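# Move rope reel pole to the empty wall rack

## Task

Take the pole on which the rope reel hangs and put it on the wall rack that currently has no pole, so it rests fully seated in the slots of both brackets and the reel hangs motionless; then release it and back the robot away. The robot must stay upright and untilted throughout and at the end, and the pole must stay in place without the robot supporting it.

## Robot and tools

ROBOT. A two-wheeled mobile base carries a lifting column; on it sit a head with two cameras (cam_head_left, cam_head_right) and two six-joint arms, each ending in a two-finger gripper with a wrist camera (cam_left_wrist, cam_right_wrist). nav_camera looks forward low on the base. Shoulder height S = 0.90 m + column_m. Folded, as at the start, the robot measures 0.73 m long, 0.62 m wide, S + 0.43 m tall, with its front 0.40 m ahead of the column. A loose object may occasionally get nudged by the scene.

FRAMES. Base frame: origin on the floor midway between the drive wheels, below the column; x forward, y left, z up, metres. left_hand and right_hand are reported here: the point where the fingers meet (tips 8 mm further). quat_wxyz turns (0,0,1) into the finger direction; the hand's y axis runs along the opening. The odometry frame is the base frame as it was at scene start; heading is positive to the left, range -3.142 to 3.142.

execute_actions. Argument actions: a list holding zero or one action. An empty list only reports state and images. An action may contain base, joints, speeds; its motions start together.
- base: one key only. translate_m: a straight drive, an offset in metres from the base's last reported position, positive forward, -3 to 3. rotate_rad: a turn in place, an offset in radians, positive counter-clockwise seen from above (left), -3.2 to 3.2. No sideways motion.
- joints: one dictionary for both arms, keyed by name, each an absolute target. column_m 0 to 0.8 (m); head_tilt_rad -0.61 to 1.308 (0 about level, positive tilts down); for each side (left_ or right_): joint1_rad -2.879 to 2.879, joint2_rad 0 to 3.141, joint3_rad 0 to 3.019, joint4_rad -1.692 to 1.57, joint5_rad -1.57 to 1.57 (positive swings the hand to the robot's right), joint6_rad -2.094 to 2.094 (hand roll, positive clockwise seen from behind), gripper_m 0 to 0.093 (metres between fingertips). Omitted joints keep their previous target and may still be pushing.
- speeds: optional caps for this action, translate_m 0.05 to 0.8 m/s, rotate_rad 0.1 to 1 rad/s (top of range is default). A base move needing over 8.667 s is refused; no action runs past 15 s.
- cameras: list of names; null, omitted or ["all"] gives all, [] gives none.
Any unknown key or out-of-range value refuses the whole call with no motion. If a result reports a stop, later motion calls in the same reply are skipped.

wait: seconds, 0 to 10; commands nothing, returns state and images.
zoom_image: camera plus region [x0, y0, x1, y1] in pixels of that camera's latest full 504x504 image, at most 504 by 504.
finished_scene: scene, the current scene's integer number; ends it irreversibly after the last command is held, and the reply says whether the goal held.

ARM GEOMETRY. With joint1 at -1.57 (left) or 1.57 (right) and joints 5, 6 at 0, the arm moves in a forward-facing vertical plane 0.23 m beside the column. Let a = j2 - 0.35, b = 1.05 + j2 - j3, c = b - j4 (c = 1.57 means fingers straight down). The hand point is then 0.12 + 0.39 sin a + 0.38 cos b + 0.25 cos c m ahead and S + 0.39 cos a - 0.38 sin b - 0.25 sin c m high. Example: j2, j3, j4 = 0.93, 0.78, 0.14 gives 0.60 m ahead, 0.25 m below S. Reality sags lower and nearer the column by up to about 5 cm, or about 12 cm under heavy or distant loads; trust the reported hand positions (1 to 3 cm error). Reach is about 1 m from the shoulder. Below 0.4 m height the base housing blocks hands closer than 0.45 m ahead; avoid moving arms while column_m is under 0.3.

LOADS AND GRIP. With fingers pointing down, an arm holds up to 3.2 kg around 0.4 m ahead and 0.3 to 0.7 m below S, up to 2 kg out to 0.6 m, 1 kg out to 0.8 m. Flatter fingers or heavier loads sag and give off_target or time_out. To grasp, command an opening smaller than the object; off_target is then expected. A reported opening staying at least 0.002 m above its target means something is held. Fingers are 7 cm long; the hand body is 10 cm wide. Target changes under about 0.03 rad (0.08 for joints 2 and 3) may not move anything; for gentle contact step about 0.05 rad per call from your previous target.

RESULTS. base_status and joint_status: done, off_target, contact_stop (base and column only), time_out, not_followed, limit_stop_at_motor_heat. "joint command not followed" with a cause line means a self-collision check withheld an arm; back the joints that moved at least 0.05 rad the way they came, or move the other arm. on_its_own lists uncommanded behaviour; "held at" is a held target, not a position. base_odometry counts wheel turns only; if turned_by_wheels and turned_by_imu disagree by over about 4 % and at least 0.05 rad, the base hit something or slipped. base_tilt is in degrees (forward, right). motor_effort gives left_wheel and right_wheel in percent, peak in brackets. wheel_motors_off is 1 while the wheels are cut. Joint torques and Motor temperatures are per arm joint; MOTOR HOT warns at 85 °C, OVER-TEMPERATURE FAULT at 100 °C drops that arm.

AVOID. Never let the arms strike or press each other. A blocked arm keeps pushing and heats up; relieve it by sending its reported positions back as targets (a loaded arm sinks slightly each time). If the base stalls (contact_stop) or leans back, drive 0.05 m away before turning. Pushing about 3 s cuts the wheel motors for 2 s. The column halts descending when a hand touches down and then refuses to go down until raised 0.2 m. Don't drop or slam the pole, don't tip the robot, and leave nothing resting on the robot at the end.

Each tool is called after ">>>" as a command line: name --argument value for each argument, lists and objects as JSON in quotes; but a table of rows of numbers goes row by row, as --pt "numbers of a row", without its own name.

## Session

>>> execute_actions --actions '[]'

Scene clock: 0.00 s.
Joint torques (N m, as the arm reports them, + toward a larger angle): no reading
Motor temperatures (°C, as the motors report them): left_arm=[22 22 20 21 22 22] | right_arm=[21 24 19 18 19 20]
base_odometry: x=+0.000 y=+0.000 heading=+0.000 (m, m, rad; odometry frame)
turned_by_wheels: +0.000 (rad since the last result)
turned_by_imu: +0.000 (rad since the last result)
base_tilt: forward=+0.3 right=-0.4 (deg)
base_status: not commanded
joint_positions: column_m=+0.556 head_tilt_rad=+0.887 left_joint1_rad=-1.588 left_joint2_rad=+0.876 left_joint3_rad=+0.410 left_joint4_rad=-0.936 left_joint5_rad=-0.042 left_joint6_rad=+0.025 left_gripper_m=+0.094 right_joint1_rad=+1.570 right_joint2_rad=+0.858 right_joint3_rad=+0.420 right_joint4_rad=-0.920 right_joint5_rad=-0.037 right_joint6_rad=-0.030 right_gripper_m=+0.095
joint_status: not commanded
wheel_motors_off: 0
motor_effort: left_wheel=+1 right_wheel=+6 (%)
left_hand: x=+0.1514 y=+0.2282 z=+1.2523 quat_wxyz=(+0.425, -0.027, -0.905, -0.009) (m; base frame)
right_hand: x=+0.1630 y=-0.2193 z=+1.2485 quat_wxyz=(+0.405, +0.006, -0.914, -0.023) (m; base frame)
pictures: cam_head_left, cam_head_right, cam_left_wrist, cam_right_wrist, nav_camera
camera_calibration (this result's frames):
cam_head_left: T_world_to_cam=[[-0.0777946, -0.993196, 0.0866578, -0.10195], [-0.803311, 0.0109667, -0.595459, 0.959359], [0.590458, -0.115937, -0.798698, 1.13159], [0, 0, 0, 1]] pos_world=[0.0945764, 0.0194153, 1.48389]
cam_head_right: T_world_to_cam=[[-0.0808299, -0.993526, 0.0798267, -0.140429], [-0.797831, 0.0164874, -0.602655, 0.967533], [0.597437, -0.112401, -0.793999, 1.13013], [0, 0, 0, 1]] pos_world=[0.0853929, -0.0284437, 1.49162]
cam_left_wrist: T_world_to_cam=[[-0.056666, -0.998304, 0.0133384, 0.21903], [-0.0775677, 0.0177216, 0.99683, -1.23532], [-0.995375, 0.0554517, -0.0784404, 0.357694], [0, 0, 0, 1]] pos_world=[0.272631, 0.220715, 1.25654]
cam_right_wrist: T_world_to_cam=[[0.00829479, -0.998967, -0.0446727, -0.166657], [-0.0966586, -0.045266, 0.994288, -1.23268], [-0.995283, -0.00392941, -0.0969343, 0.40496], [0, 0, 0, 1]] pos_world=[0.285283, -0.220693, 1.25745]
Images, in order (width x height): cam_head_left 504x504, cam_head_right 504x504, cam_left_wrist 504x504, cam_right_wrist 504x504, nav_camera 504x504.

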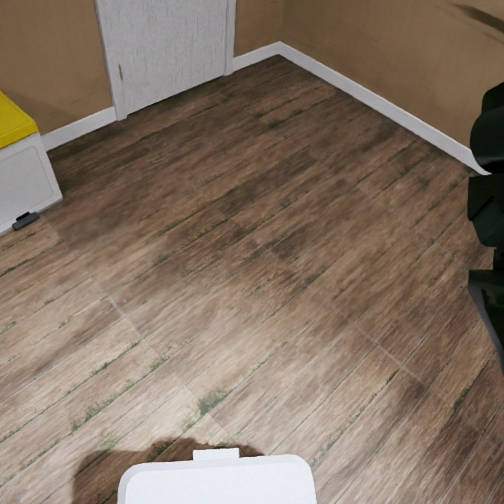

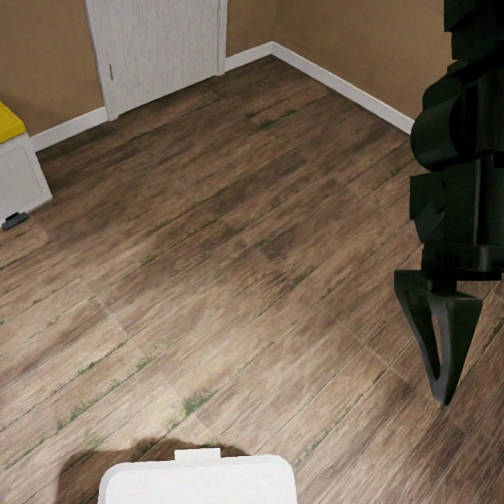

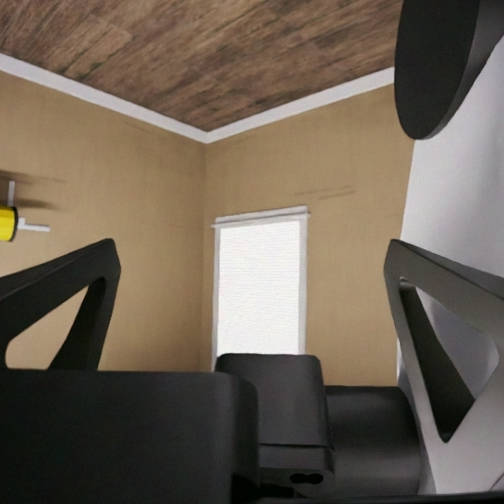

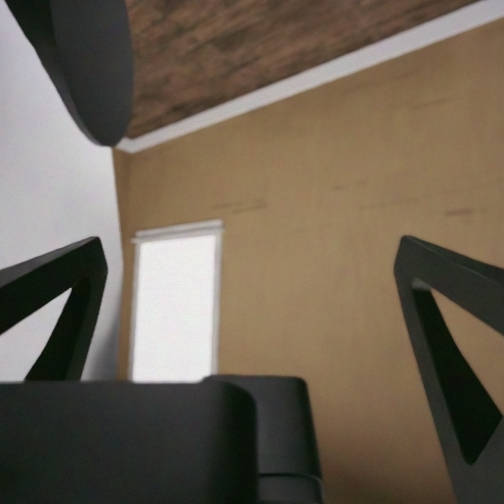

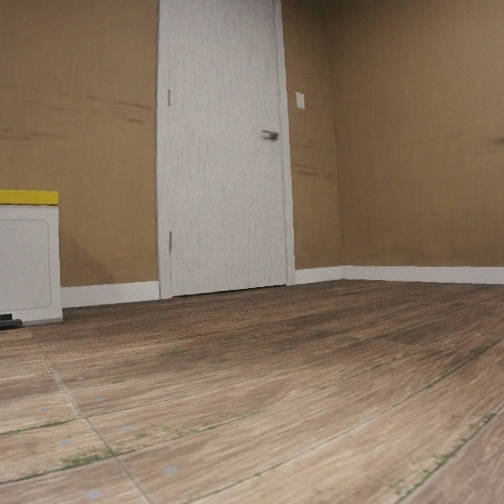

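>>> execute_actions --actions '[{"base": {"rotate_rad": 1.25}, "joints": {"head_tilt_rad": 0.35}}]'

>>> execute_actions --actions '[{"base": {"rotate_rad": 1.15}}]'

Scene clock: 20.57 s.
Joint torques (N m, as the arm reports them, + toward a larger angle): left_arm=[ 0.81 -7.5  -1.55 -1.07  0.08  0.08] | right_arm=[-0.48 -8.63 -0.46 -1.11  0.07 -0.07]
Motor temperatures (°C, as the motors report them): left_arm=[22 22 20 21 22 22] | right_arm=[21 24 19 18 19 20]
base_odometry: x=+0.000 y=+0.000 heading=+1.249 (m, m, rad; odometry frame)
turned_by_wheels: +1.249 (rad since the last result)
turned_by_imu: +1.253 (rad since the last result)
base_tilt: forward=+0.4 right=-0.5 (deg)
base_status: done
joint_positions: column_m=+0.556 head_tilt_rad=+0.369 left_joint1_rad=-1.588 left_joint2_rad=+0.876 left_joint3_rad=+0.410 left_joint4_rad=-0.936 left_joint5_rad=-0.042 left_joint6_rad=+0.025 left_gripper_m=+0.094 right_joint1_rad=+1.570 right_joint2_rad=+0.858 right_joint3_rad=+0.420 right_joint4_rad=-0.920 right_joint5_rad=-0.037 right_joint6_rad=-0.030 right_gripper_m=+0.095
joint_status: all done
wheel_motors_off: 0
motor_effort: left_wheel=-4(46) right_wheel=+4(61) (%)
left_hand: x=+0.1514 y=+0.2282 z=+1.2523 quat_wxyz=(+0.425, -0.027, -0.905, -0.009) (m; base frame)
right_hand: x=+0.1630 y=-0.2193 z=+1.2485 quat_wxyz=(+0.405, +0.006, -0.914, -0.023) (m; base frame)
pictures: cam_head_left, cam_head_right, cam_left_wrist, cam_right_wrist, nav_camera
camera_calibration (this result's frames):
cam_head_left: T_world_to_cam=[[-0.110505, -0.993196, 0.0367452, -0.0233389], [-0.402884, 0.0109667, -0.915185, 1.43242], [0.908556, -0.115937, -0.401354, 0.502897], [0, 0, 0, 1]] pos_world=[0.117611, 0.0194153, 1.51363]
cam_head_right: T_world_to_cam=[[-0.109758, -0.993526, 0.0293075, -0.0610711], [-0.39456, 0.0164874, -0.918722, 1.43481], [0.912291, -0.112401, -0.393815, 0.497224], [0, 0, 0, 1]] pos_world=[0.105803, -0.0284437, 1.5158]
cam_left_wrist: T_world_to_cam=[[-0.056666, -0.998304, 0.0133384, 0.21903], [-0.0775677, 0.0177216, 0.99683, -1.23532], [-0.995375, 0.0554517, -0.0784404, 0.357694], [0, 0, 0, 1]] pos_world=[0.272631, 0.220715, 1.25654]
cam_right_wrist: T_world_to_cam=[[0.00829479, -0.998967, -0.0446727, -0.166657], [-0.0966586, -0.045266, 0.994288, -1.23268], [-0.995283, -0.00392941, -0.0969343, 0.40496], [0, 0, 0, 1]] pos_world=[0.285283, -0.220693, 1.25745]
Images, in order (width x height): cam_head_left 504x504, cam_head_right 504x504, cam_left_wrist 504x504, cam_right_wrist 504x504, nav_camera 504x504.

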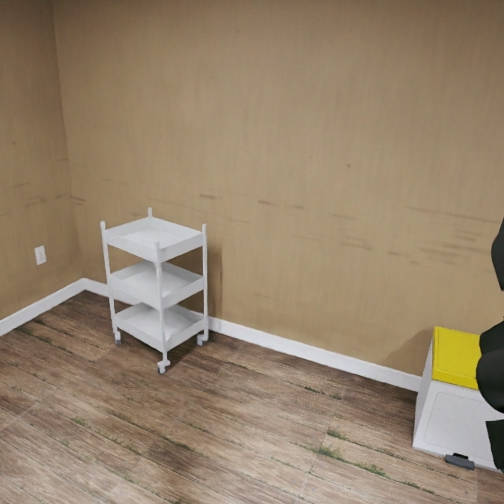

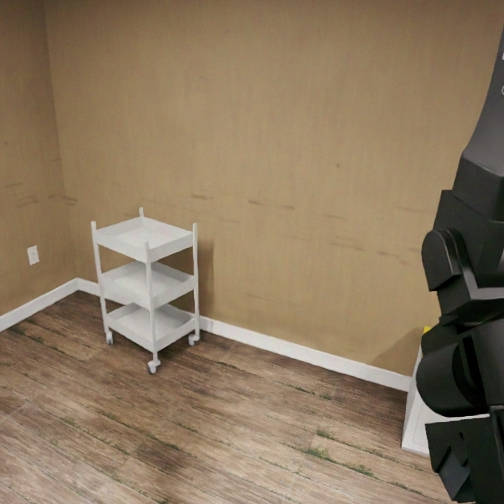

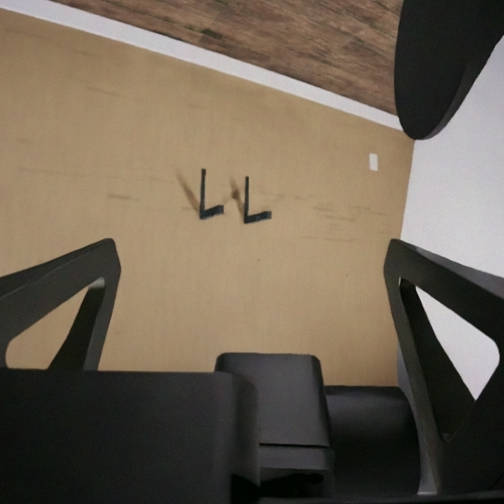

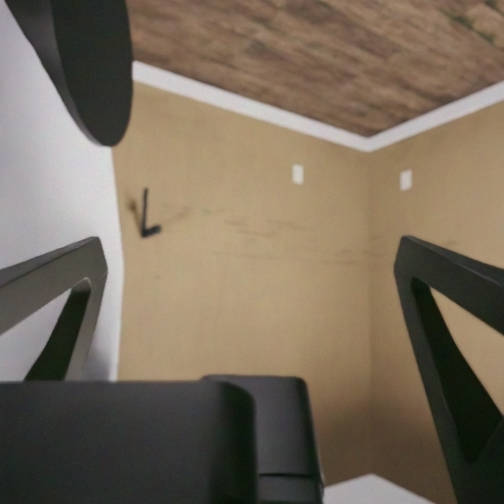

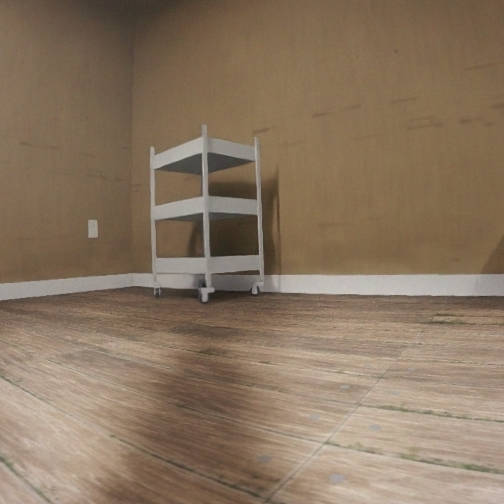

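Scene clock: 23.03 s.
Joint torques (N m, as the arm reports them, + toward a larger angle): left_arm=[ 0.78 -7.78 -1.44 -1.08  0.08  0.08] | right_arm=[-0.52 -8.78 -0.44 -1.13  0.04 -0.06]
Motor temperatures (°C, as the motors report them): left_arm=[22 22 20 21 22 22] | right_arm=[21 24 19 18 19 20]
base_odometry: x=+0.000 y=+0.000 heading=+2.398 (m, m, rad; odometry frame)
turned_by_wheels: +1.149 (rad since the last result)
turned_by_imu: +1.158 (rad since the last result)
base_tilt: forward=+0.3 right=-0.4 (deg)
base_status: done
joint_positions: column_m=+0.556 head_tilt_rad=+0.369 left_joint1_rad=-1.588 left_joint2_rad=+0.876 left_joint3_rad=+0.410 left_joint4_rad=-0.936 left_joint5_rad=-0.042 left_joint6_rad=+0.025 left_gripper_m=+0.094 right_joint1_rad=+1.570 right_joint2_rad=+0.858 right_joint3_rad=+0.420 right_joint4_rad=-0.920 right_joint5_rad=-0.037 right_joint6_rad=-0.030 right_gripper_m=+0.095
joint_status: not commanded
wheel_motors_off: 0
motor_effort: left_wheel=-4(33) right_wheel=+2(29) (%)
left_hand: x=+0.1514 y=+0.2282 z=+1.2523 quat_wxyz=(+0.425, -0.027, -0.905, -0.009) (m; base frame)
right_hand: x=+0.1630 y=-0.2193 z=+1.2485 quat_wxyz=(+0.405, +0.006, -0.914, -0.023) (m; base frame)
pictures: cam_head_left, cam_head_right, cam_left_wrist, cam_right_wrist, nav_camera
camera_calibration (this result's frames):
cam_head_left: T_world_to_cam=[[-0.110505, -0.993196, 0.0367443, -0.0233375], [-0.402876, 0.0109667, -0.915189, 1.43243], [0.908559, -0.115937, -0.401347, 0.502886], [0, 0, 0, 1]] pos_world=[0.117611, 0.0194153, 1.51363]
cam_head_right: T_world_to_cam=[[-0.109758, -0.993526, 0.0293066, -0.0610697], [-0.394553, 0.0164874, -0.918725, 1.43482], [0.912295, -0.112401, -0.393808, 0.497212], [0, 0, 0, 1]] pos_world=[0.105803, -0.0284437, 1.5158]
cam_left_wrist: T_world_to_cam=[[-0.056666, -0.998304, 0.0133384, 0.21903], [-0.0775677, 0.0177216, 0.99683, -1.23532], [-0.995375, 0.0554517, -0.0784404, 0.357694], [0, 0, 0, 1]] pos_world=[0.272631, 0.220715, 1.25654]
cam_right_wrist: T_world_to_cam=[[0.00829479, -0.998967, -0.0446727, -0.166657], [-0.0966586, -0.045266, 0.994288, -1.23268], [-0.995283, -0.00392941, -0.0969343, 0.40496], [0, 0, 0, 1]] pos_world=[0.285283, -0.220693, 1.25745]
Images, in order (width x height): cam_head_left 504x504, cam_head_right 504x504, cam_left_wrist 504x504, cam_right_wrist 504x504, nav_camera 504x504.

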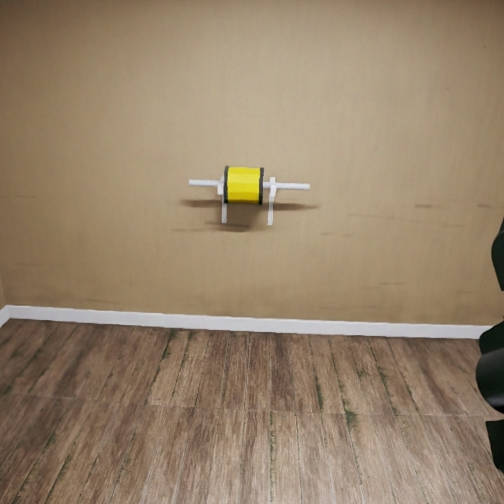

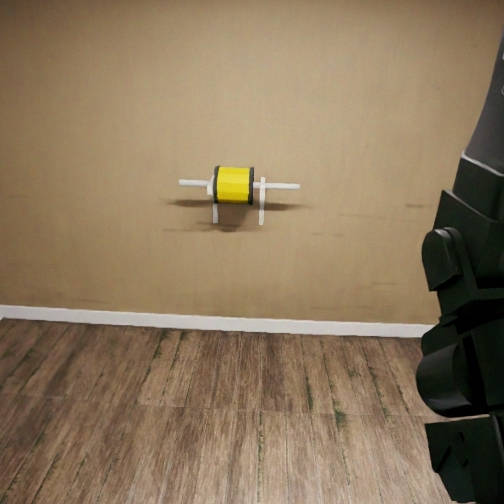

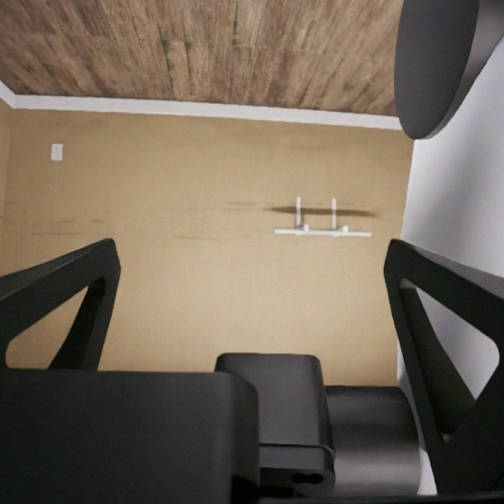

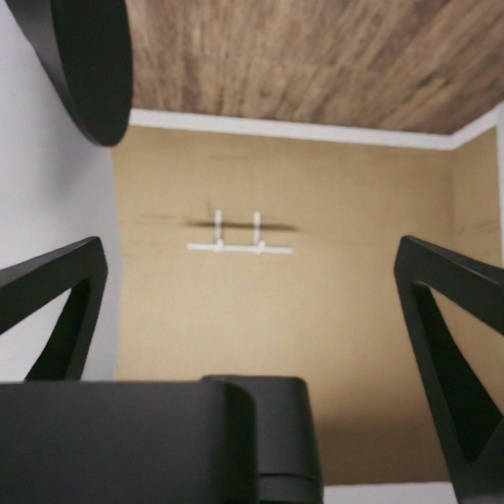

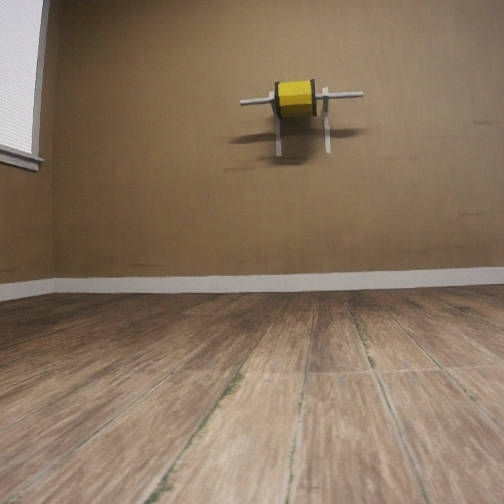

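>>> zoom_image --camera "cam_head_left" --region '[175, 150, 325, 240]'

>>> zoom_image --camera "nav_camera" --region '[225, 70, 375, 170]'

>>> zoom_image --camera "nav_camera" --region '[150, 260, 504, 504]'

>>> zoom_image --camera "cam_head_left" --region '[0, 290, 504, 504]'

Region (175, 150, 325, 240) of cam_head_left's 504x504 image, scaled by 3.360, with more detail than that image has; it fills the top 302 rows of this view, and the rest is white.

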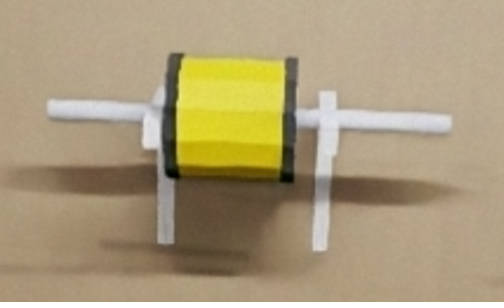

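Region (225, 70, 375, 170) of nav_camera's 504x504 image, scaled by 3.360, with more detail than that image has.

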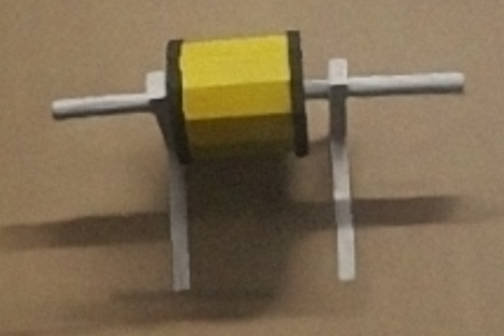

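Region (150, 260, 504, 504) of nav_camera's 504x504 image, scaled by 1.424, with more detail than that image has; it fills the top 347 rows of this view, and the rest is white.

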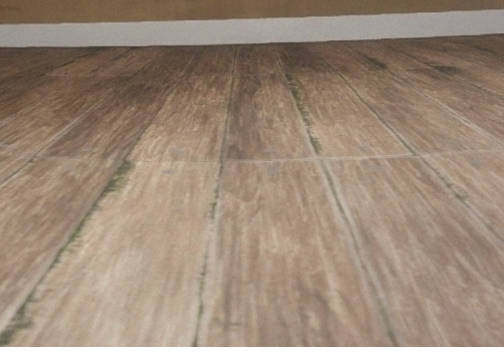

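Region (0, 290, 504, 504) of cam_head_left's 504x504 image, scaled by 1.000; it fills the top 214 rows of this view, and the rest is white.

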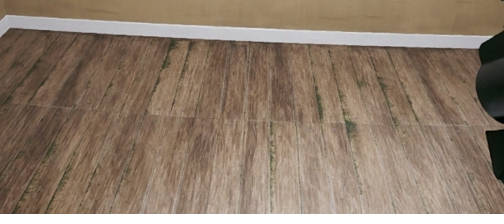

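>>> execute_actions --actions '[{"base": {"rotate_rad": -0.055}, "joints": {"left_joint1_rad": -1.57, "left_joint2_rad": 1.44, "left_joint3_rad": 0.93, "left_joint4_rad": 0.0, "left_joint5_rad": 0.0, "left_joint6_rad": -1.57, "right_joint1_rad": 1.57, "right_joint2_rad": 1.44, "right_joint3_rad": 0.93, "right_joint4_rad": 0.0, "right_joint5_rad": 0.0, "right_joint6_rad": 1.57}}]' --cameras '[]'

>>> execute_actions --actions '[{"base": {"translate_m": 1.45}, "joints": {"column_m": 0.62, "head_tilt_rad": 0.6}}]' --cameras '["cam_head_left", "cam_head_right", "nav_camera"]'

Scene clock: 76.17 s.
Joint torques (N m, as the arm reports them, + toward a larger angle): left_arm=[  1.32 -14.15  -0.42   0.98   0.14  -0.01] | right_arm=[ -0.77 -15.84   0.09   0.7    0.24  -0.01]
Motor temperatures (°C, as the motors report them): left_arm=[22 22 20 21 22 22] | right_arm=[21 24 19 18 19 20]
base_odometry: x=+0.000 y=+0.000 heading=+2.344 (m, m, rad; odometry frame)
turned_by_wheels: -0.054 (rad since the last result)
turned_by_imu: -0.056 (rad since the last result)
base_tilt: forward=+0.4 right=-0.5 (deg)
base_status: done
joint_positions: column_m=+0.556 head_tilt_rad=+0.369 left_joint1_rad=-1.574 left_joint2_rad=+1.432 left_joint3_rad=+0.932 left_joint4_rad=-0.013 left_joint5_rad=-0.004 left_joint6_rad=-1.559 left_gripper_m=+0.094 right_joint1_rad=+1.570 right_joint2_rad=+1.439 right_joint3_rad=+0.931 right_joint4_rad=-0.012 right_joint5_rad=-0.002 right_joint6_rad=+1.563 right_gripper_m=+0.095
joint_status: all done
wheel_motors_off: 0
motor_effort: left_wheel=+8(27) right_wheel=-5(24) (%)
left_hand: x=+0.4759 y=+0.2230 z=+1.0102 quat_wxyz=(-0.004, +0.702, -0.712, +0.004) (m; base frame)
right_hand: x=+0.4727 y=-0.2253 z=+1.0076 quat_wxyz=(-0.001, -0.704, -0.710, -0.002) (m; base frame)
pictures: none
No camera images: the call's "cameras" was empty. Leave "cameras" out to get every camera's image.

Scene clock: 80.10 s.
Joint torques (N m, as the arm reports them, + toward a larger angle): left_arm=[  1.36 -14.78  -0.3    0.96   0.15  -0.01] | right_arm=[ -0.87 -15.85   0.09   0.71   0.25   0.  ]
Motor temperatures (°C, as the motors report them): left_arm=[22 23 20 21 22 22] | right_arm=[21 24 19 18 19 20]
base_odometry: x=-1.014 y=+1.037 heading=+2.346 (m, m, rad; odometry frame)
turned_by_wheels: +0.002 (rad since the last result)
turned_by_imu: -0.002 (rad since the last result)
base_tilt: forward=+0.3 right=-0.5 (deg)
base_status: done
joint_positions: column_m=+0.620 head_tilt_rad=+0.604 left_joint1_rad=-1.574 left_joint2_rad=+1.432 left_joint3_rad=+0.931 left_joint4_rad=-0.013 left_joint5_rad=-0.004 left_joint6_rad=-1.559 left_gripper_m=+0.094 right_joint1_rad=+1.570 right_joint2_rad=+1.439 right_joint3_rad=+0.931 right_joint4_rad=-0.012 right_joint5_rad=-0.002 right_joint6_rad=+1.563 right_gripper_m=+0.095
joint_status: all done
wheel_motors_off: 0
motor_effort: left_wheel=+2(88) right_wheel=-2(50) (%)
left_hand: x=+0.4755 y=+0.2230 z=+1.0739 quat_wxyz=(-0.004, +0.702, -0.712, +0.003) (m; base frame)
right_hand: x=+0.4724 y=-0.2253 z=+1.0713 quat_wxyz=(-0.001, -0.704, -0.710, -0.002) (m; base frame)
pictures: cam_head_left, cam_head_right, nav_camera
camera_calibration (this result's frames):
cam_head_left: T_world_to_cam=[[-0.0989258, -0.993196, 0.0614432, -0.0659216], [-0.604725, 0.0109667, -0.796359, 1.30999], [0.790267, -0.115937, -0.601695, 0.85611], [0, 0, 0, 1]] pos_world=[0.109107, 0.0194153, 1.56239]
cam_head_right: T_world_to_cam=[[-0.0999295, -0.993526, 0.0540358, -0.103141], [-0.597452, 0.0164874, -0.801735, 1.31561], [0.795654, -0.112401, -0.595232, 0.851602], [0, 0, 0, 1]] pos_world=[0.098128, -0.0284437, 1.56725]
Images, in order (width x height): cam_head_left 504x504, cam_head_right 504x504, nav_camera 504x504.

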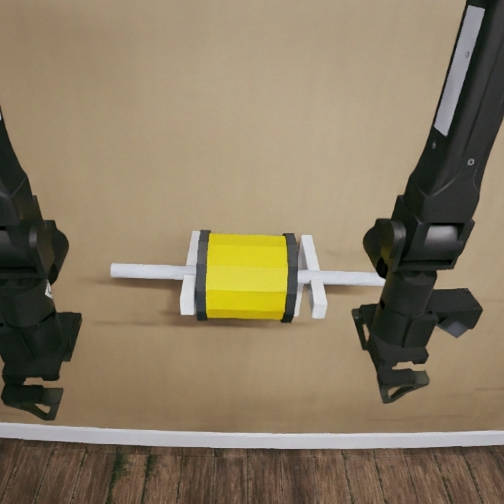

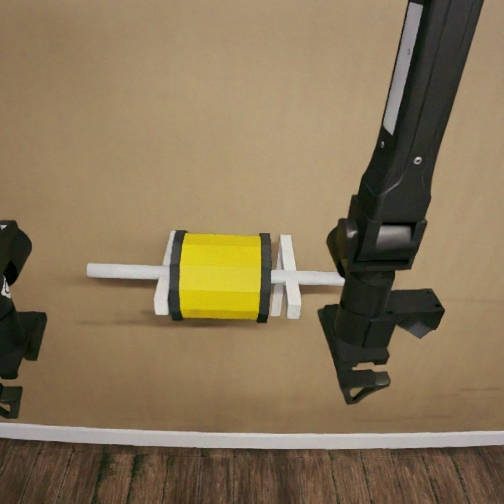

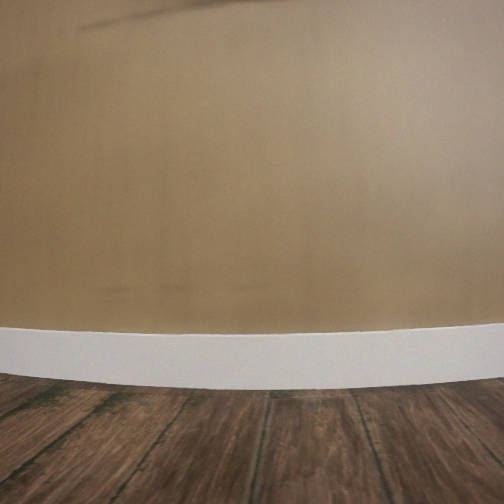

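>>> zoom_image --camera "nav_camera" --region '[0, 310, 100, 400]'

>>> zoom_image --camera "nav_camera" --region '[404, 310, 504, 400]'

>>> zoom_image --camera "cam_head_left" --region '[95, 215, 395, 335]'

Region (0, 310, 100, 400) of nav_camera's 504x504 image, scaled by 5.040, with more detail than that image has; it fills the top 454 rows of this view, and the rest is white.

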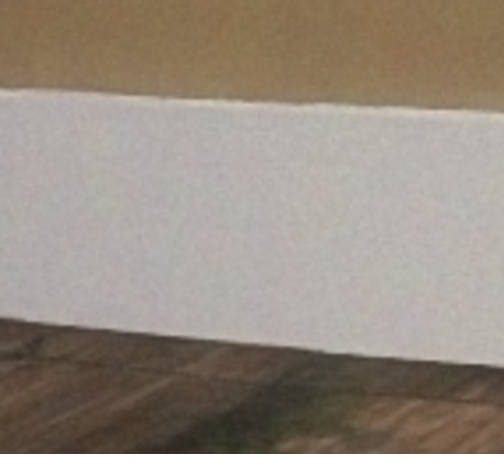

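Region (404, 310, 504, 400) of nav_camera's 504x504 image, scaled by 5.040, with more detail than that image has; it fills the top 454 rows of this view, and the rest is white.

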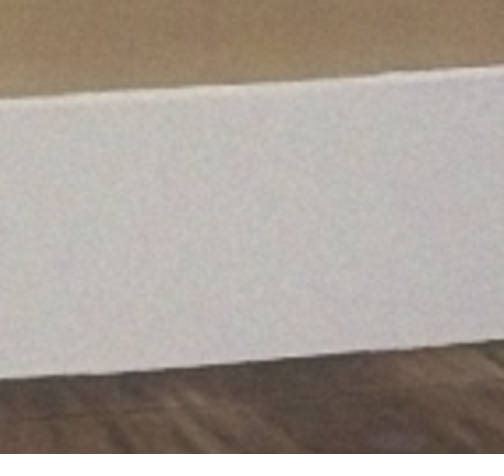

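Region (95, 215, 395, 335) of cam_head_left's 504x504 image, scaled by 1.680, with more detail than that image has; it fills the top 202 rows of this view, and the rest is white.

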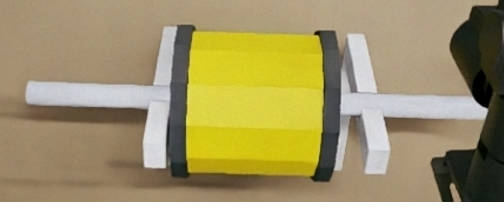

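>>> execute_actions --actions '[{"base": {"rotate_rad": -0.115}, "joints": {"head_tilt_rad": 0.95, "right_joint1_rad": 1.61, "right_joint6_rad": 1.59}}]' --cameras '[]'

>>> execute_actions --actions '[{"base": {"translate_m": 0.32}, "joints": {"column_m": 0.60}}]'

Scene clock: 102.60 s.
Joint torques (N m, as the arm reports them, + toward a larger angle): left_arm=[  1.07 -14.66  -0.46   0.99   0.12  -0.01] | right_arm=[  0.01 -16.04   0.11   0.67   0.19   0.  ]
Motor temperatures (°C, as the motors report them): left_arm=[22 23 20 21 22 22] | right_arm=[21 25 19 18 19 20]
base_odometry: x=-1.014 y=+1.037 heading=+2.233 (m, m, rad; odometry frame)
turned_by_wheels: -0.113 (rad since the last result)
turned_by_imu: -0.111 (rad since the last result)
base_tilt: forward=+0.3 right=-0.5 (deg)
base_status: done
joint_positions: column_m=+0.620 head_tilt_rad=+0.950 left_joint1_rad=-1.571 left_joint2_rad=+1.432 left_joint3_rad=+0.931 left_joint4_rad=-0.013 left_joint5_rad=-0.003 left_joint6_rad=-1.559 left_gripper_m=+0.094 right_joint1_rad=+1.609 right_joint2_rad=+1.439 right_joint3_rad=+0.931 right_joint4_rad=-0.012 right_joint5_rad=-0.001 right_joint6_rad=+1.582 right_gripper_m=+0.095
joint_status: all done
wheel_motors_off: 0
motor_effort: left_wheel=+0(61) right_wheel=+0(62) (%)
left_hand: x=+0.4755 y=+0.2250 z=+1.0739 quat_wxyz=(-0.005, +0.703, -0.711, +0.002) (m; base frame)
right_hand: x=+0.4722 y=-0.2029 z=+1.0717 quat_wxyz=(+0.011, -0.704, -0.710, -0.014) (m; base frame)
pictures: none
No camera images: the call's "cameras" was empty. Leave "cameras" out to get every camera's image.

Scene clock: 104.90 s.
Joint torques (N m, as the arm reports them, + toward a larger angle): left_arm=[  1.2  -15.15  -0.44   0.97   0.12  -0.01] | right_arm=[ -0.41 -15.93   0.04   0.62   0.19   0.01]
Motor temperatures (°C, as the motors report them): left_arm=[22 23 20 21 22 22] | right_arm=[21 25 19 18 19 20]
base_odometry: x=-1.211 y=+1.290 heading=+2.232 (m, m, rad; odometry frame)
turned_by_wheels: -0.001 (rad since the last result)
turned_by_imu: -0.002 (rad since the last result)
base_tilt: forward=+0.3 right=-0.5 (deg)
base_status: done
joint_positions: column_m=+0.600 head_tilt_rad=+0.951 left_joint1_rad=-1.571 left_joint2_rad=+1.432 left_joint3_rad=+0.931 left_joint4_rad=-0.012 left_joint5_rad=-0.003 left_joint6_rad=-1.559 left_gripper_m=+0.094 right_joint1_rad=+1.609 right_joint2_rad=+1.439 right_joint3_rad=+0.932 right_joint4_rad=-0.011 right_joint5_rad=-0.001 right_joint6_rad=+1.582 right_gripper_m=+0.095
joint_status: all done
wheel_motors_off: 0
motor_effort: left_wheel=-2(54) right_wheel=+2(74) (%)
left_hand: x=+0.4760 y=+0.2250 z=+1.0540 quat_wxyz=(-0.005, +0.703, -0.711, +0.003) (m; base frame)
right_hand: x=+0.4731 y=-0.2029 z=+1.0519 quat_wxyz=(+0.010, -0.704, -0.710, -0.014) (m; base frame)
pictures: cam_head_left, cam_head_right, cam_left_wrist, cam_right_wrist, nav_camera
camera_calibration (this result's frames):
cam_head_left: T_world_to_cam=[[-0.0721144, -0.993196, 0.091439, -0.113614], [-0.839623, 0.0109667, -0.543059, 0.904155], [0.538362, -0.115937, -0.834701, 1.22629], [0, 0, 0, 1]] pos_world=[0.0907695, 0.0194153, 1.52498]
cam_head_right: T_world_to_cam=[[-0.0755788, -0.993526, 0.0848152, -0.1521], [-0.834613, 0.0164874, -0.55059, 0.913198], [0.545627, -0.112401, -0.830456, 1.22533], [0, 0, 0, 1]] pos_world=[0.0820974, -0.0284437, 1.53328]
cam_left_wrist: T_world_to_cam=[[0.999736, -0.0167248, 0.0157747, -0.489353], [-0.0227484, -0.818916, 0.573463, -0.404107], [0.00332704, -0.57367, -0.81908, 1.11227], [0, 0, 0, 1]] pos_world=[0.47633, 0.298964, 1.1505]
cam_right_wrist: T_world_to_cam=[[-0.999846, -0.0163264, 0.0064996, 0.460817], [-0.00869015, 0.780865, 0.62464, -0.491742], [-0.0152734, 0.624487, -0.780886, 1.07791], [0, 0, 0, 1]] pos_world=[0.472935, -0.281634, 1.14589]
Images, in order (width x height): cam_head_left 504x504, cam_head_right 504x504, cam_left_wrist 504x504, cam_right_wrist 504x504, nav_camera 504x504.

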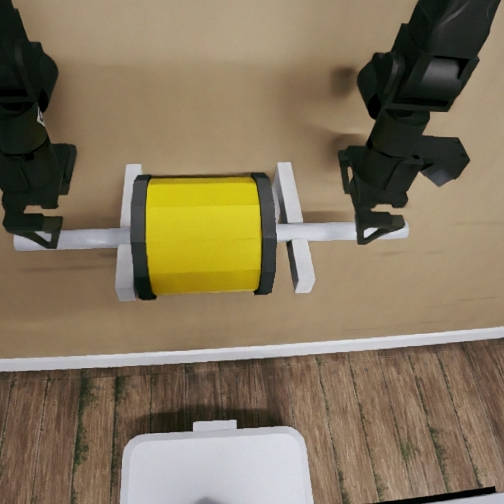

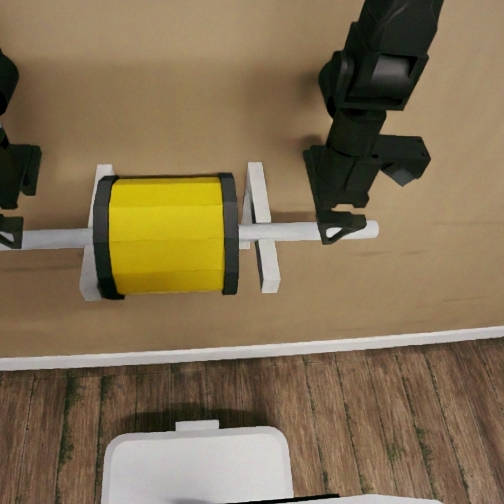

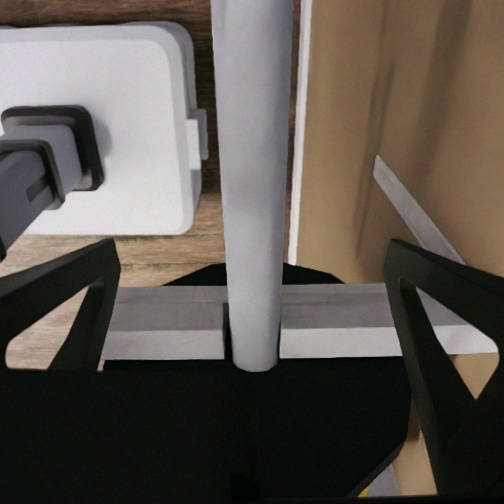

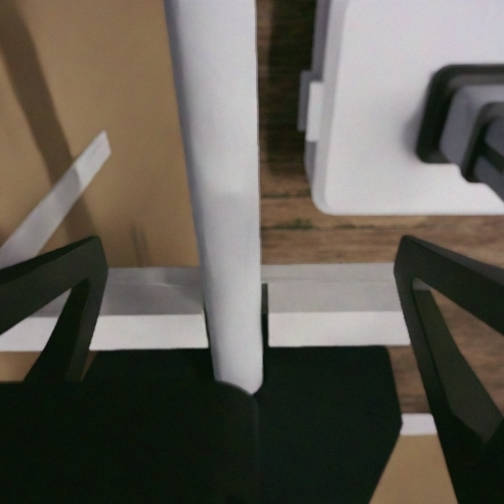

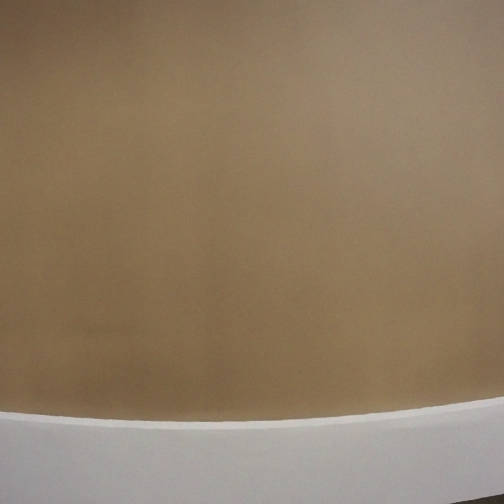

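>>> execute_actions --actions '[{"base": {"rotate_rad": 0.018}, "joints": {"column_m": 0.55}}]' --cameras '[]'

>>> execute_actions --actions '[{"base": {"translate_m": 0.005}, "joints": {"column_m": 0.517, "left_gripper_m": 0.06, "right_gripper_m": 0.06}}]' --cameras '["cam_head_left", "cam_left_wrist", "cam_right_wrist", "nav_camera"]'

Scene clock: 115.93 s.
Joint torques (N m, as the arm reports them, + toward a larger angle): left_arm=[  0.82 -14.69  -0.34   0.92   0.12  -0.01] | right_arm=[ -0.13 -15.67   0.09   0.71   0.2   -0.01]
Motor temperatures (°C, as the motors report them): left_arm=[22 23 20 21 22 22] | right_arm=[21 25 19 18 19 20]
base_odometry: x=-1.211 y=+1.290 heading=+2.248 (m, m, rad; odometry frame)
turned_by_wheels: +0.016 (rad since the last result)
turned_by_imu: +0.016 (rad since the last result)
base_tilt: forward=+0.4 right=-0.5 (deg)
base_status: done
joint_positions: column_m=+0.550 head_tilt_rad=+0.951 left_joint1_rad=-1.568 left_joint2_rad=+1.432 left_joint3_rad=+0.930 left_joint4_rad=-0.012 left_joint5_rad=-0.003 left_joint6_rad=-1.559 left_gripper_m=+0.094 right_joint1_rad=+1.609 right_joint2_rad=+1.439 right_joint3_rad=+0.932 right_joint4_rad=-0.011 right_joint5_rad=-0.001 right_joint6_rad=+1.582 right_gripper_m=+0.095
joint_status: all done
wheel_motors_off: 0
motor_effort: left_wheel=-3(57) right_wheel=+2(50) (%)
left_hand: x=+0.4750 y=+0.2268 z=+1.0040 quat_wxyz=(-0.006, +0.703, -0.711, +0.001) (m; base frame)
right_hand: x=+0.4731 y=-0.2026 z=+1.0020 quat_wxyz=(+0.010, -0.704, -0.710, -0.014) (m; base frame)
pictures: none
No camera images: the call's "cameras" was empty. Leave "cameras" out to get every camera's image.

Scene clock: 116.97 s.
Joint torques (N m, as the arm reports them, + toward a larger angle): left_arm=[  1.06 -14.82  -0.44   0.97   0.12  -0.01] | right_arm=[ -0.21 -15.78   0.04   0.68   0.21  -0.01]
Motor temperatures (°C, as the motors report them): left_arm=[22 23 20 21 22 22] | right_arm=[21 25 19 18 19 20]
base_odometry: x=-1.214 y=+1.294 heading=+2.249 (m, m, rad; odometry frame)
turned_by_wheels: +0.001 (rad since the last result)
turned_by_imu: +0.001 (rad since the last result)
base_tilt: forward=+0.4 right=-0.4 (deg)
base_status: done
joint_positions: column_m=+0.517 head_tilt_rad=+0.951 left_joint1_rad=-1.568 left_joint2_rad=+1.432 left_joint3_rad=+0.932 left_joint4_rad=-0.012 left_joint5_rad=-0.003 left_joint6_rad=-1.559 left_gripper_m=+0.060 right_joint1_rad=+1.609 right_joint2_rad=+1.438 right_joint3_rad=+0.932 right_joint4_rad=-0.011 right_joint5_rad=-0.001 right_joint6_rad=+1.582 right_gripper_m=+0.060
joint_status: all done
wheel_motors_off: 0
motor_effort: left_wheel=+1(43) right_wheel=-2(42) (%)
left_hand: x=+0.4765 y=+0.2268 z=+0.9710 quat_wxyz=(-0.006, +0.703, -0.711, +0.002) (m; base frame)
right_hand: x=+0.4737 y=-0.2026 z=+0.9691 quat_wxyz=(+0.010, -0.704, -0.710, -0.015) (m; base frame)
pictures: cam_head_left, cam_left_wrist, cam_right_wrist, nav_camera
camera_calibration (this result's frames):
cam_head_left: T_world_to_cam=[[-0.072103, -0.993196, 0.091448, -0.10604], [-0.83969, 0.0109667, -0.542955, 0.858935], [0.538258, -0.115937, -0.834768, 1.15713], [0, 0, 0, 1]] pos_world=[0.0907619, 0.0194153, 1.44199]
cam_left_wrist: T_world_to_cam=[[0.999748, -0.0152428, 0.0164952, -0.489533], [-0.021935, -0.820463, 0.571279, -0.352965], [0.00482577, -0.571497, -0.82059, 1.0456], [0, 0, 0, 1]] pos_world=[0.476622, 0.300498, 1.06772]
cam_right_wrist: T_world_to_cam=[[-0.99985, -0.0164813, 0.00535041, 0.46309], [-0.00952396, 0.780643, 0.624904, -0.440079], [-0.014476, 0.62476, -0.780683, 1.01257], [0, 0, 0, 1]] pos_world=[0.473487, -0.281435, 1.06302]
Images, in order (width x height): cam_head_left 504x504, cam_left_wrist 504x504, cam_right_wrist 504x504, nav_camera 504x504.

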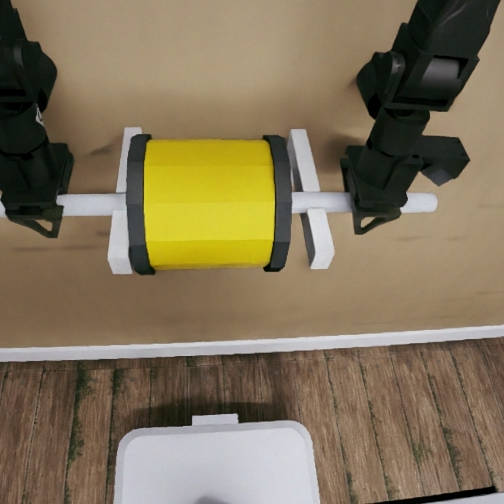

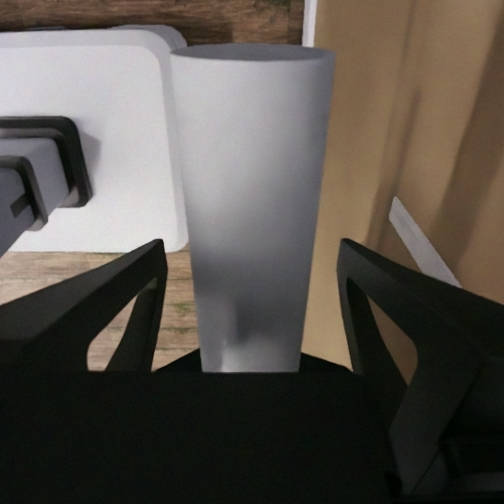

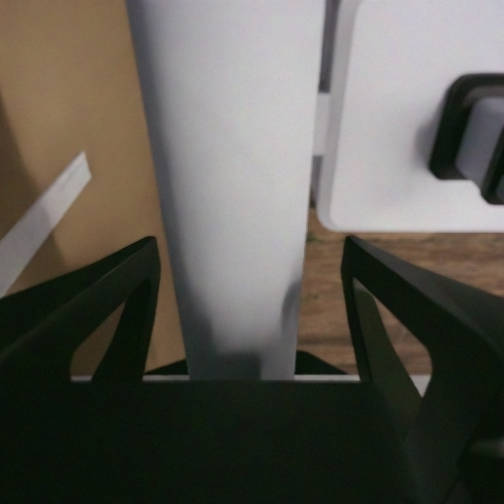

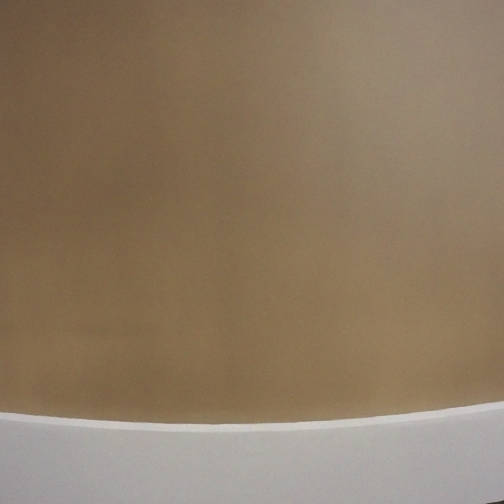

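>>> zoom_image --camera "nav_camera" --region '[0, 385, 504, 445]'

>>> zoom_image --camera "nav_camera" --region '[220, 400, 280, 450]'

>>> zoom_image --camera "nav_camera" --region '[0, 390, 60, 440]'

>>> zoom_image --camera "nav_camera" --region '[444, 390, 504, 440]'

>>> execute_actions --actions '[{"joints": {"left_gripper_m": 0.0, "right_gripper_m": 0.0}}]' --cameras '[]'

Region (0, 385, 504, 445) of nav_camera's 504x504 image, scaled by 1.000; it fills the top 60 rows of this view, and the rest is white.

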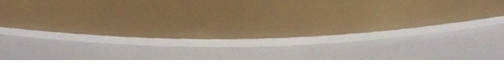

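Region (220, 400, 280, 450) of nav_camera's 504x504 image, scaled by 8.400, with more detail than that image has.

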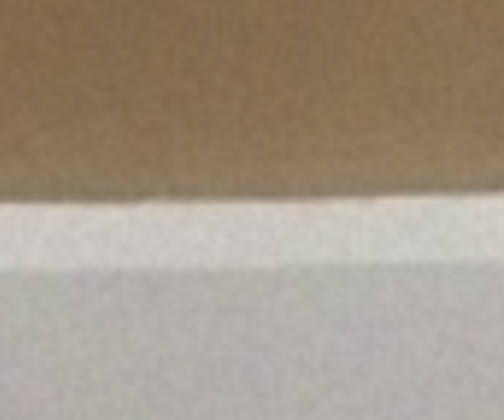

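Region (0, 390, 60, 440) of nav_camera's 504x504 image, scaled by 8.400, with more detail than that image has.

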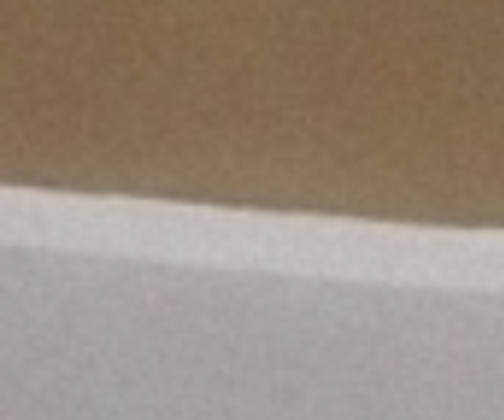

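Region (444, 390, 504, 440) of nav_camera's 504x504 image, scaled by 8.400, with more detail than that image has.

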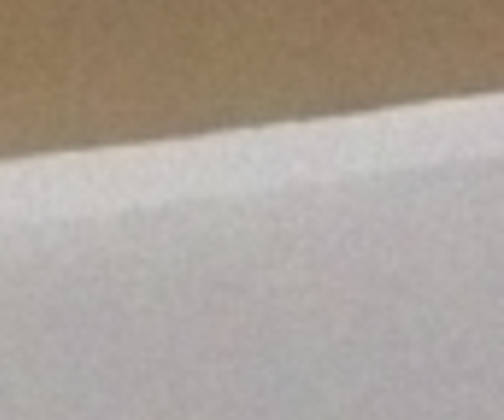

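Scene clock: 126.93 s.
Joint torques (N m, as the arm reports them, + toward a larger angle): left_arm=[  0.84 -14.8   -0.45   0.96   0.11  -0.03] | right_arm=[ -0.21 -15.76   0.02   0.62   0.19   0.02]
Motor temperatures (°C, as the motors report them): left_arm=[22 24 20 21 22 22] | right_arm=[21 25 19 18 19 20]
base_odometry: x=-1.214 y=+1.294 heading=+2.249 (m, m, rad; odometry frame)
turned_by_wheels: +0.000 (rad since the last result)
turned_by_imu: +0.000 (rad since the last result)
base_tilt: forward=+0.4 right=-0.5 (deg)
base_status: not commanded
joint_positions: column_m=+0.517 head_tilt_rad=+0.951 left_joint1_rad=-1.568 left_joint2_rad=+1.432 left_joint3_rad=+0.932 left_joint4_rad=-0.012 left_joint5_rad=-0.003 left_joint6_rad=-1.557 left_gripper_m=+0.027 right_joint1_rad=+1.609 right_joint2_rad=+1.438 right_joint3_rad=+0.933 right_joint4_rad=-0.009 right_joint5_rad=-0.001 right_joint6_rad=+1.577 right_gripper_m=+0.027
joint_status: left_gripper_m off_target (ended at +0.027, target +0.000); right_gripper_m off_target (ended at +0.027, target +0.000)
wheel_motors_off: 0
motor_effort: left_wheel=+2(2) right_wheel=-1(2) (%)
left_hand: x=+0.4762 y=+0.2267 z=+0.9710 quat_wxyz=(-0.006, +0.703, -0.711, +0.002) (m; base frame)
right_hand: x=+0.4746 y=-0.2028 z=+0.9691 quat_wxyz=(+0.009, -0.702, -0.711, -0.015) (m; base frame)
pictures: none
No camera images: the call's "cameras" was empty. Leave "cameras" out to get every camera's image.

>>> execute_actions --actions '[{"joints": {"column_m": 0.61}}]' --cameras '["cam_head_left", "cam_head_right", "cam_left_wrist", "cam_right_wrist"]'

Scene clock: 134.53 s.
Joint torques (N m, as the arm reports them, + toward a larger angle): left_arm=[  0.86 -16.34  -0.71   0.74   0.12  -0.01] | right_arm=[ -0.41 -17.59  -0.2    0.32   0.19   0.06]
Motor temperatures (°C, as the motors report them): left_arm=[22 24 20 21 22 22] | right_arm=[21 25 19 18 19 20]
base_odometry: x=-1.214 y=+1.294 heading=+2.249 (m, m, rad; odometry frame)
turned_by_wheels: +0.000 (rad since the last result)
turned_by_imu: -0.001 (rad since the last result)
base_tilt: forward=+0.4 right=-0.4 (deg)
base_status: not commanded
joint_positions: column_m=+0.610 head_tilt_rad=+0.951 left_joint1_rad=-1.568 left_joint2_rad=+1.452 left_joint3_rad=+0.931 left_joint4_rad=-0.007 left_joint5_rad=-0.003 left_joint6_rad=-1.559 left_gripper_m=+0.027 right_joint1_rad=+1.609 right_joint2_rad=+1.459 right_joint3_rad=+0.934 right_joint4_rad=-0.003 right_joint5_rad=-0.001 right_joint6_rad=+1.574 right_gripper_m=+0.027
joint_status: all done
wheel_motors_off: 0
motor_effort: left_wheel=+2(3) right_wheel=-1(1) (%)
left_hand: x=+0.4681 y=+0.2267 z=+1.0569 quat_wxyz=(-0.001, +0.703, -0.711, -0.003) (m; base frame)
right_hand: x=+0.4673 y=-0.2027 z=+1.0547 quat_wxyz=(+0.013, -0.701, -0.713, -0.011) (m; base frame)
pictures: cam_head_left, cam_head_right, cam_left_wrist, cam_right_wrist
camera_calibration (this result's frames):
cam_head_left: T_world_to_cam=[[-0.072103, -0.993196, 0.091448, -0.114531], [-0.83969, 0.0109667, -0.542955, 0.90935], [0.538257, -0.115937, -0.834768, 1.23464], [0, 0, 0, 1]] pos_world=[0.0907619, 0.0194153, 1.53484]
cam_head_right: T_world_to_cam=[[-0.0755682, -0.993526, 0.0848246, -0.152953], [-0.834682, 0.0164874, -0.550485, 0.918469], [0.545523, -0.112401, -0.830524, 1.23364], [0, 0, 0, 1]] pos_world=[0.0820908, -0.0284437, 1.54315]
cam_left_wrist: T_world_to_cam=[[0.999884, -0.0152023, 0.000482523, -0.465707], [-0.0127469, -0.820233, 0.571888, -0.407217], [-0.00829826, -0.571828, -0.820332, 1.12196], [0, 0, 0, 1]] pos_world=[0.469773, 0.300477, 1.15349]
cam_right_wrist: T_world_to_cam=[[-0.999552, -0.0252226, 0.0161191, 0.443002], [-0.00964543, 0.781174, 0.624238, -0.492745], [-0.0283368, 0.623803, -0.781068, 1.08599], [0, 0, 0, 1]] pos_world=[0.468824, -0.281349, 1.14868]
Images, in order (width x height): cam_head_left 504x504, cam_head_right 504x504, cam_left_wrist 504x504, cam_right_wrist 504x504.

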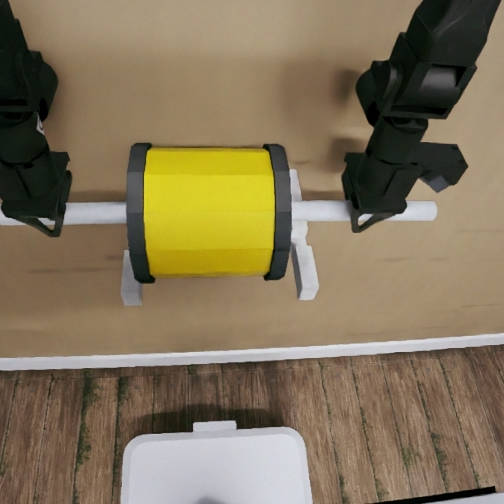

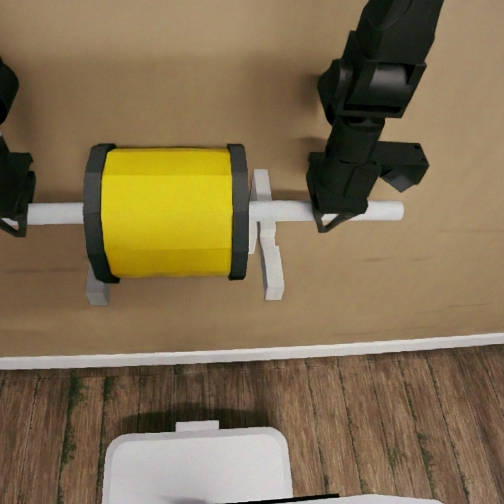

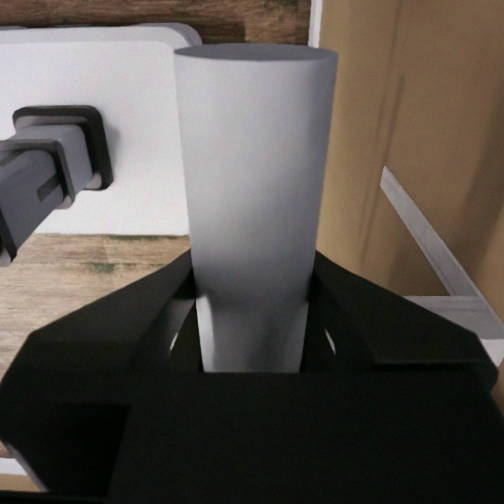

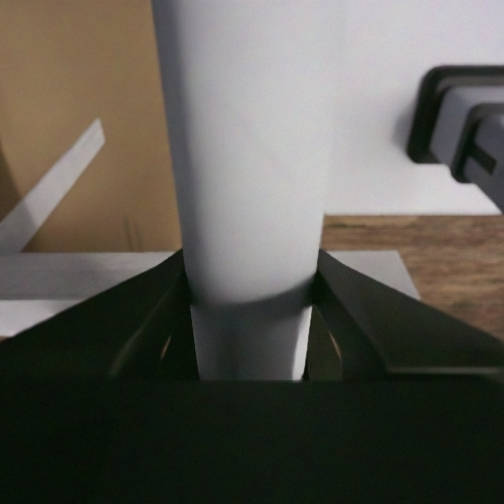

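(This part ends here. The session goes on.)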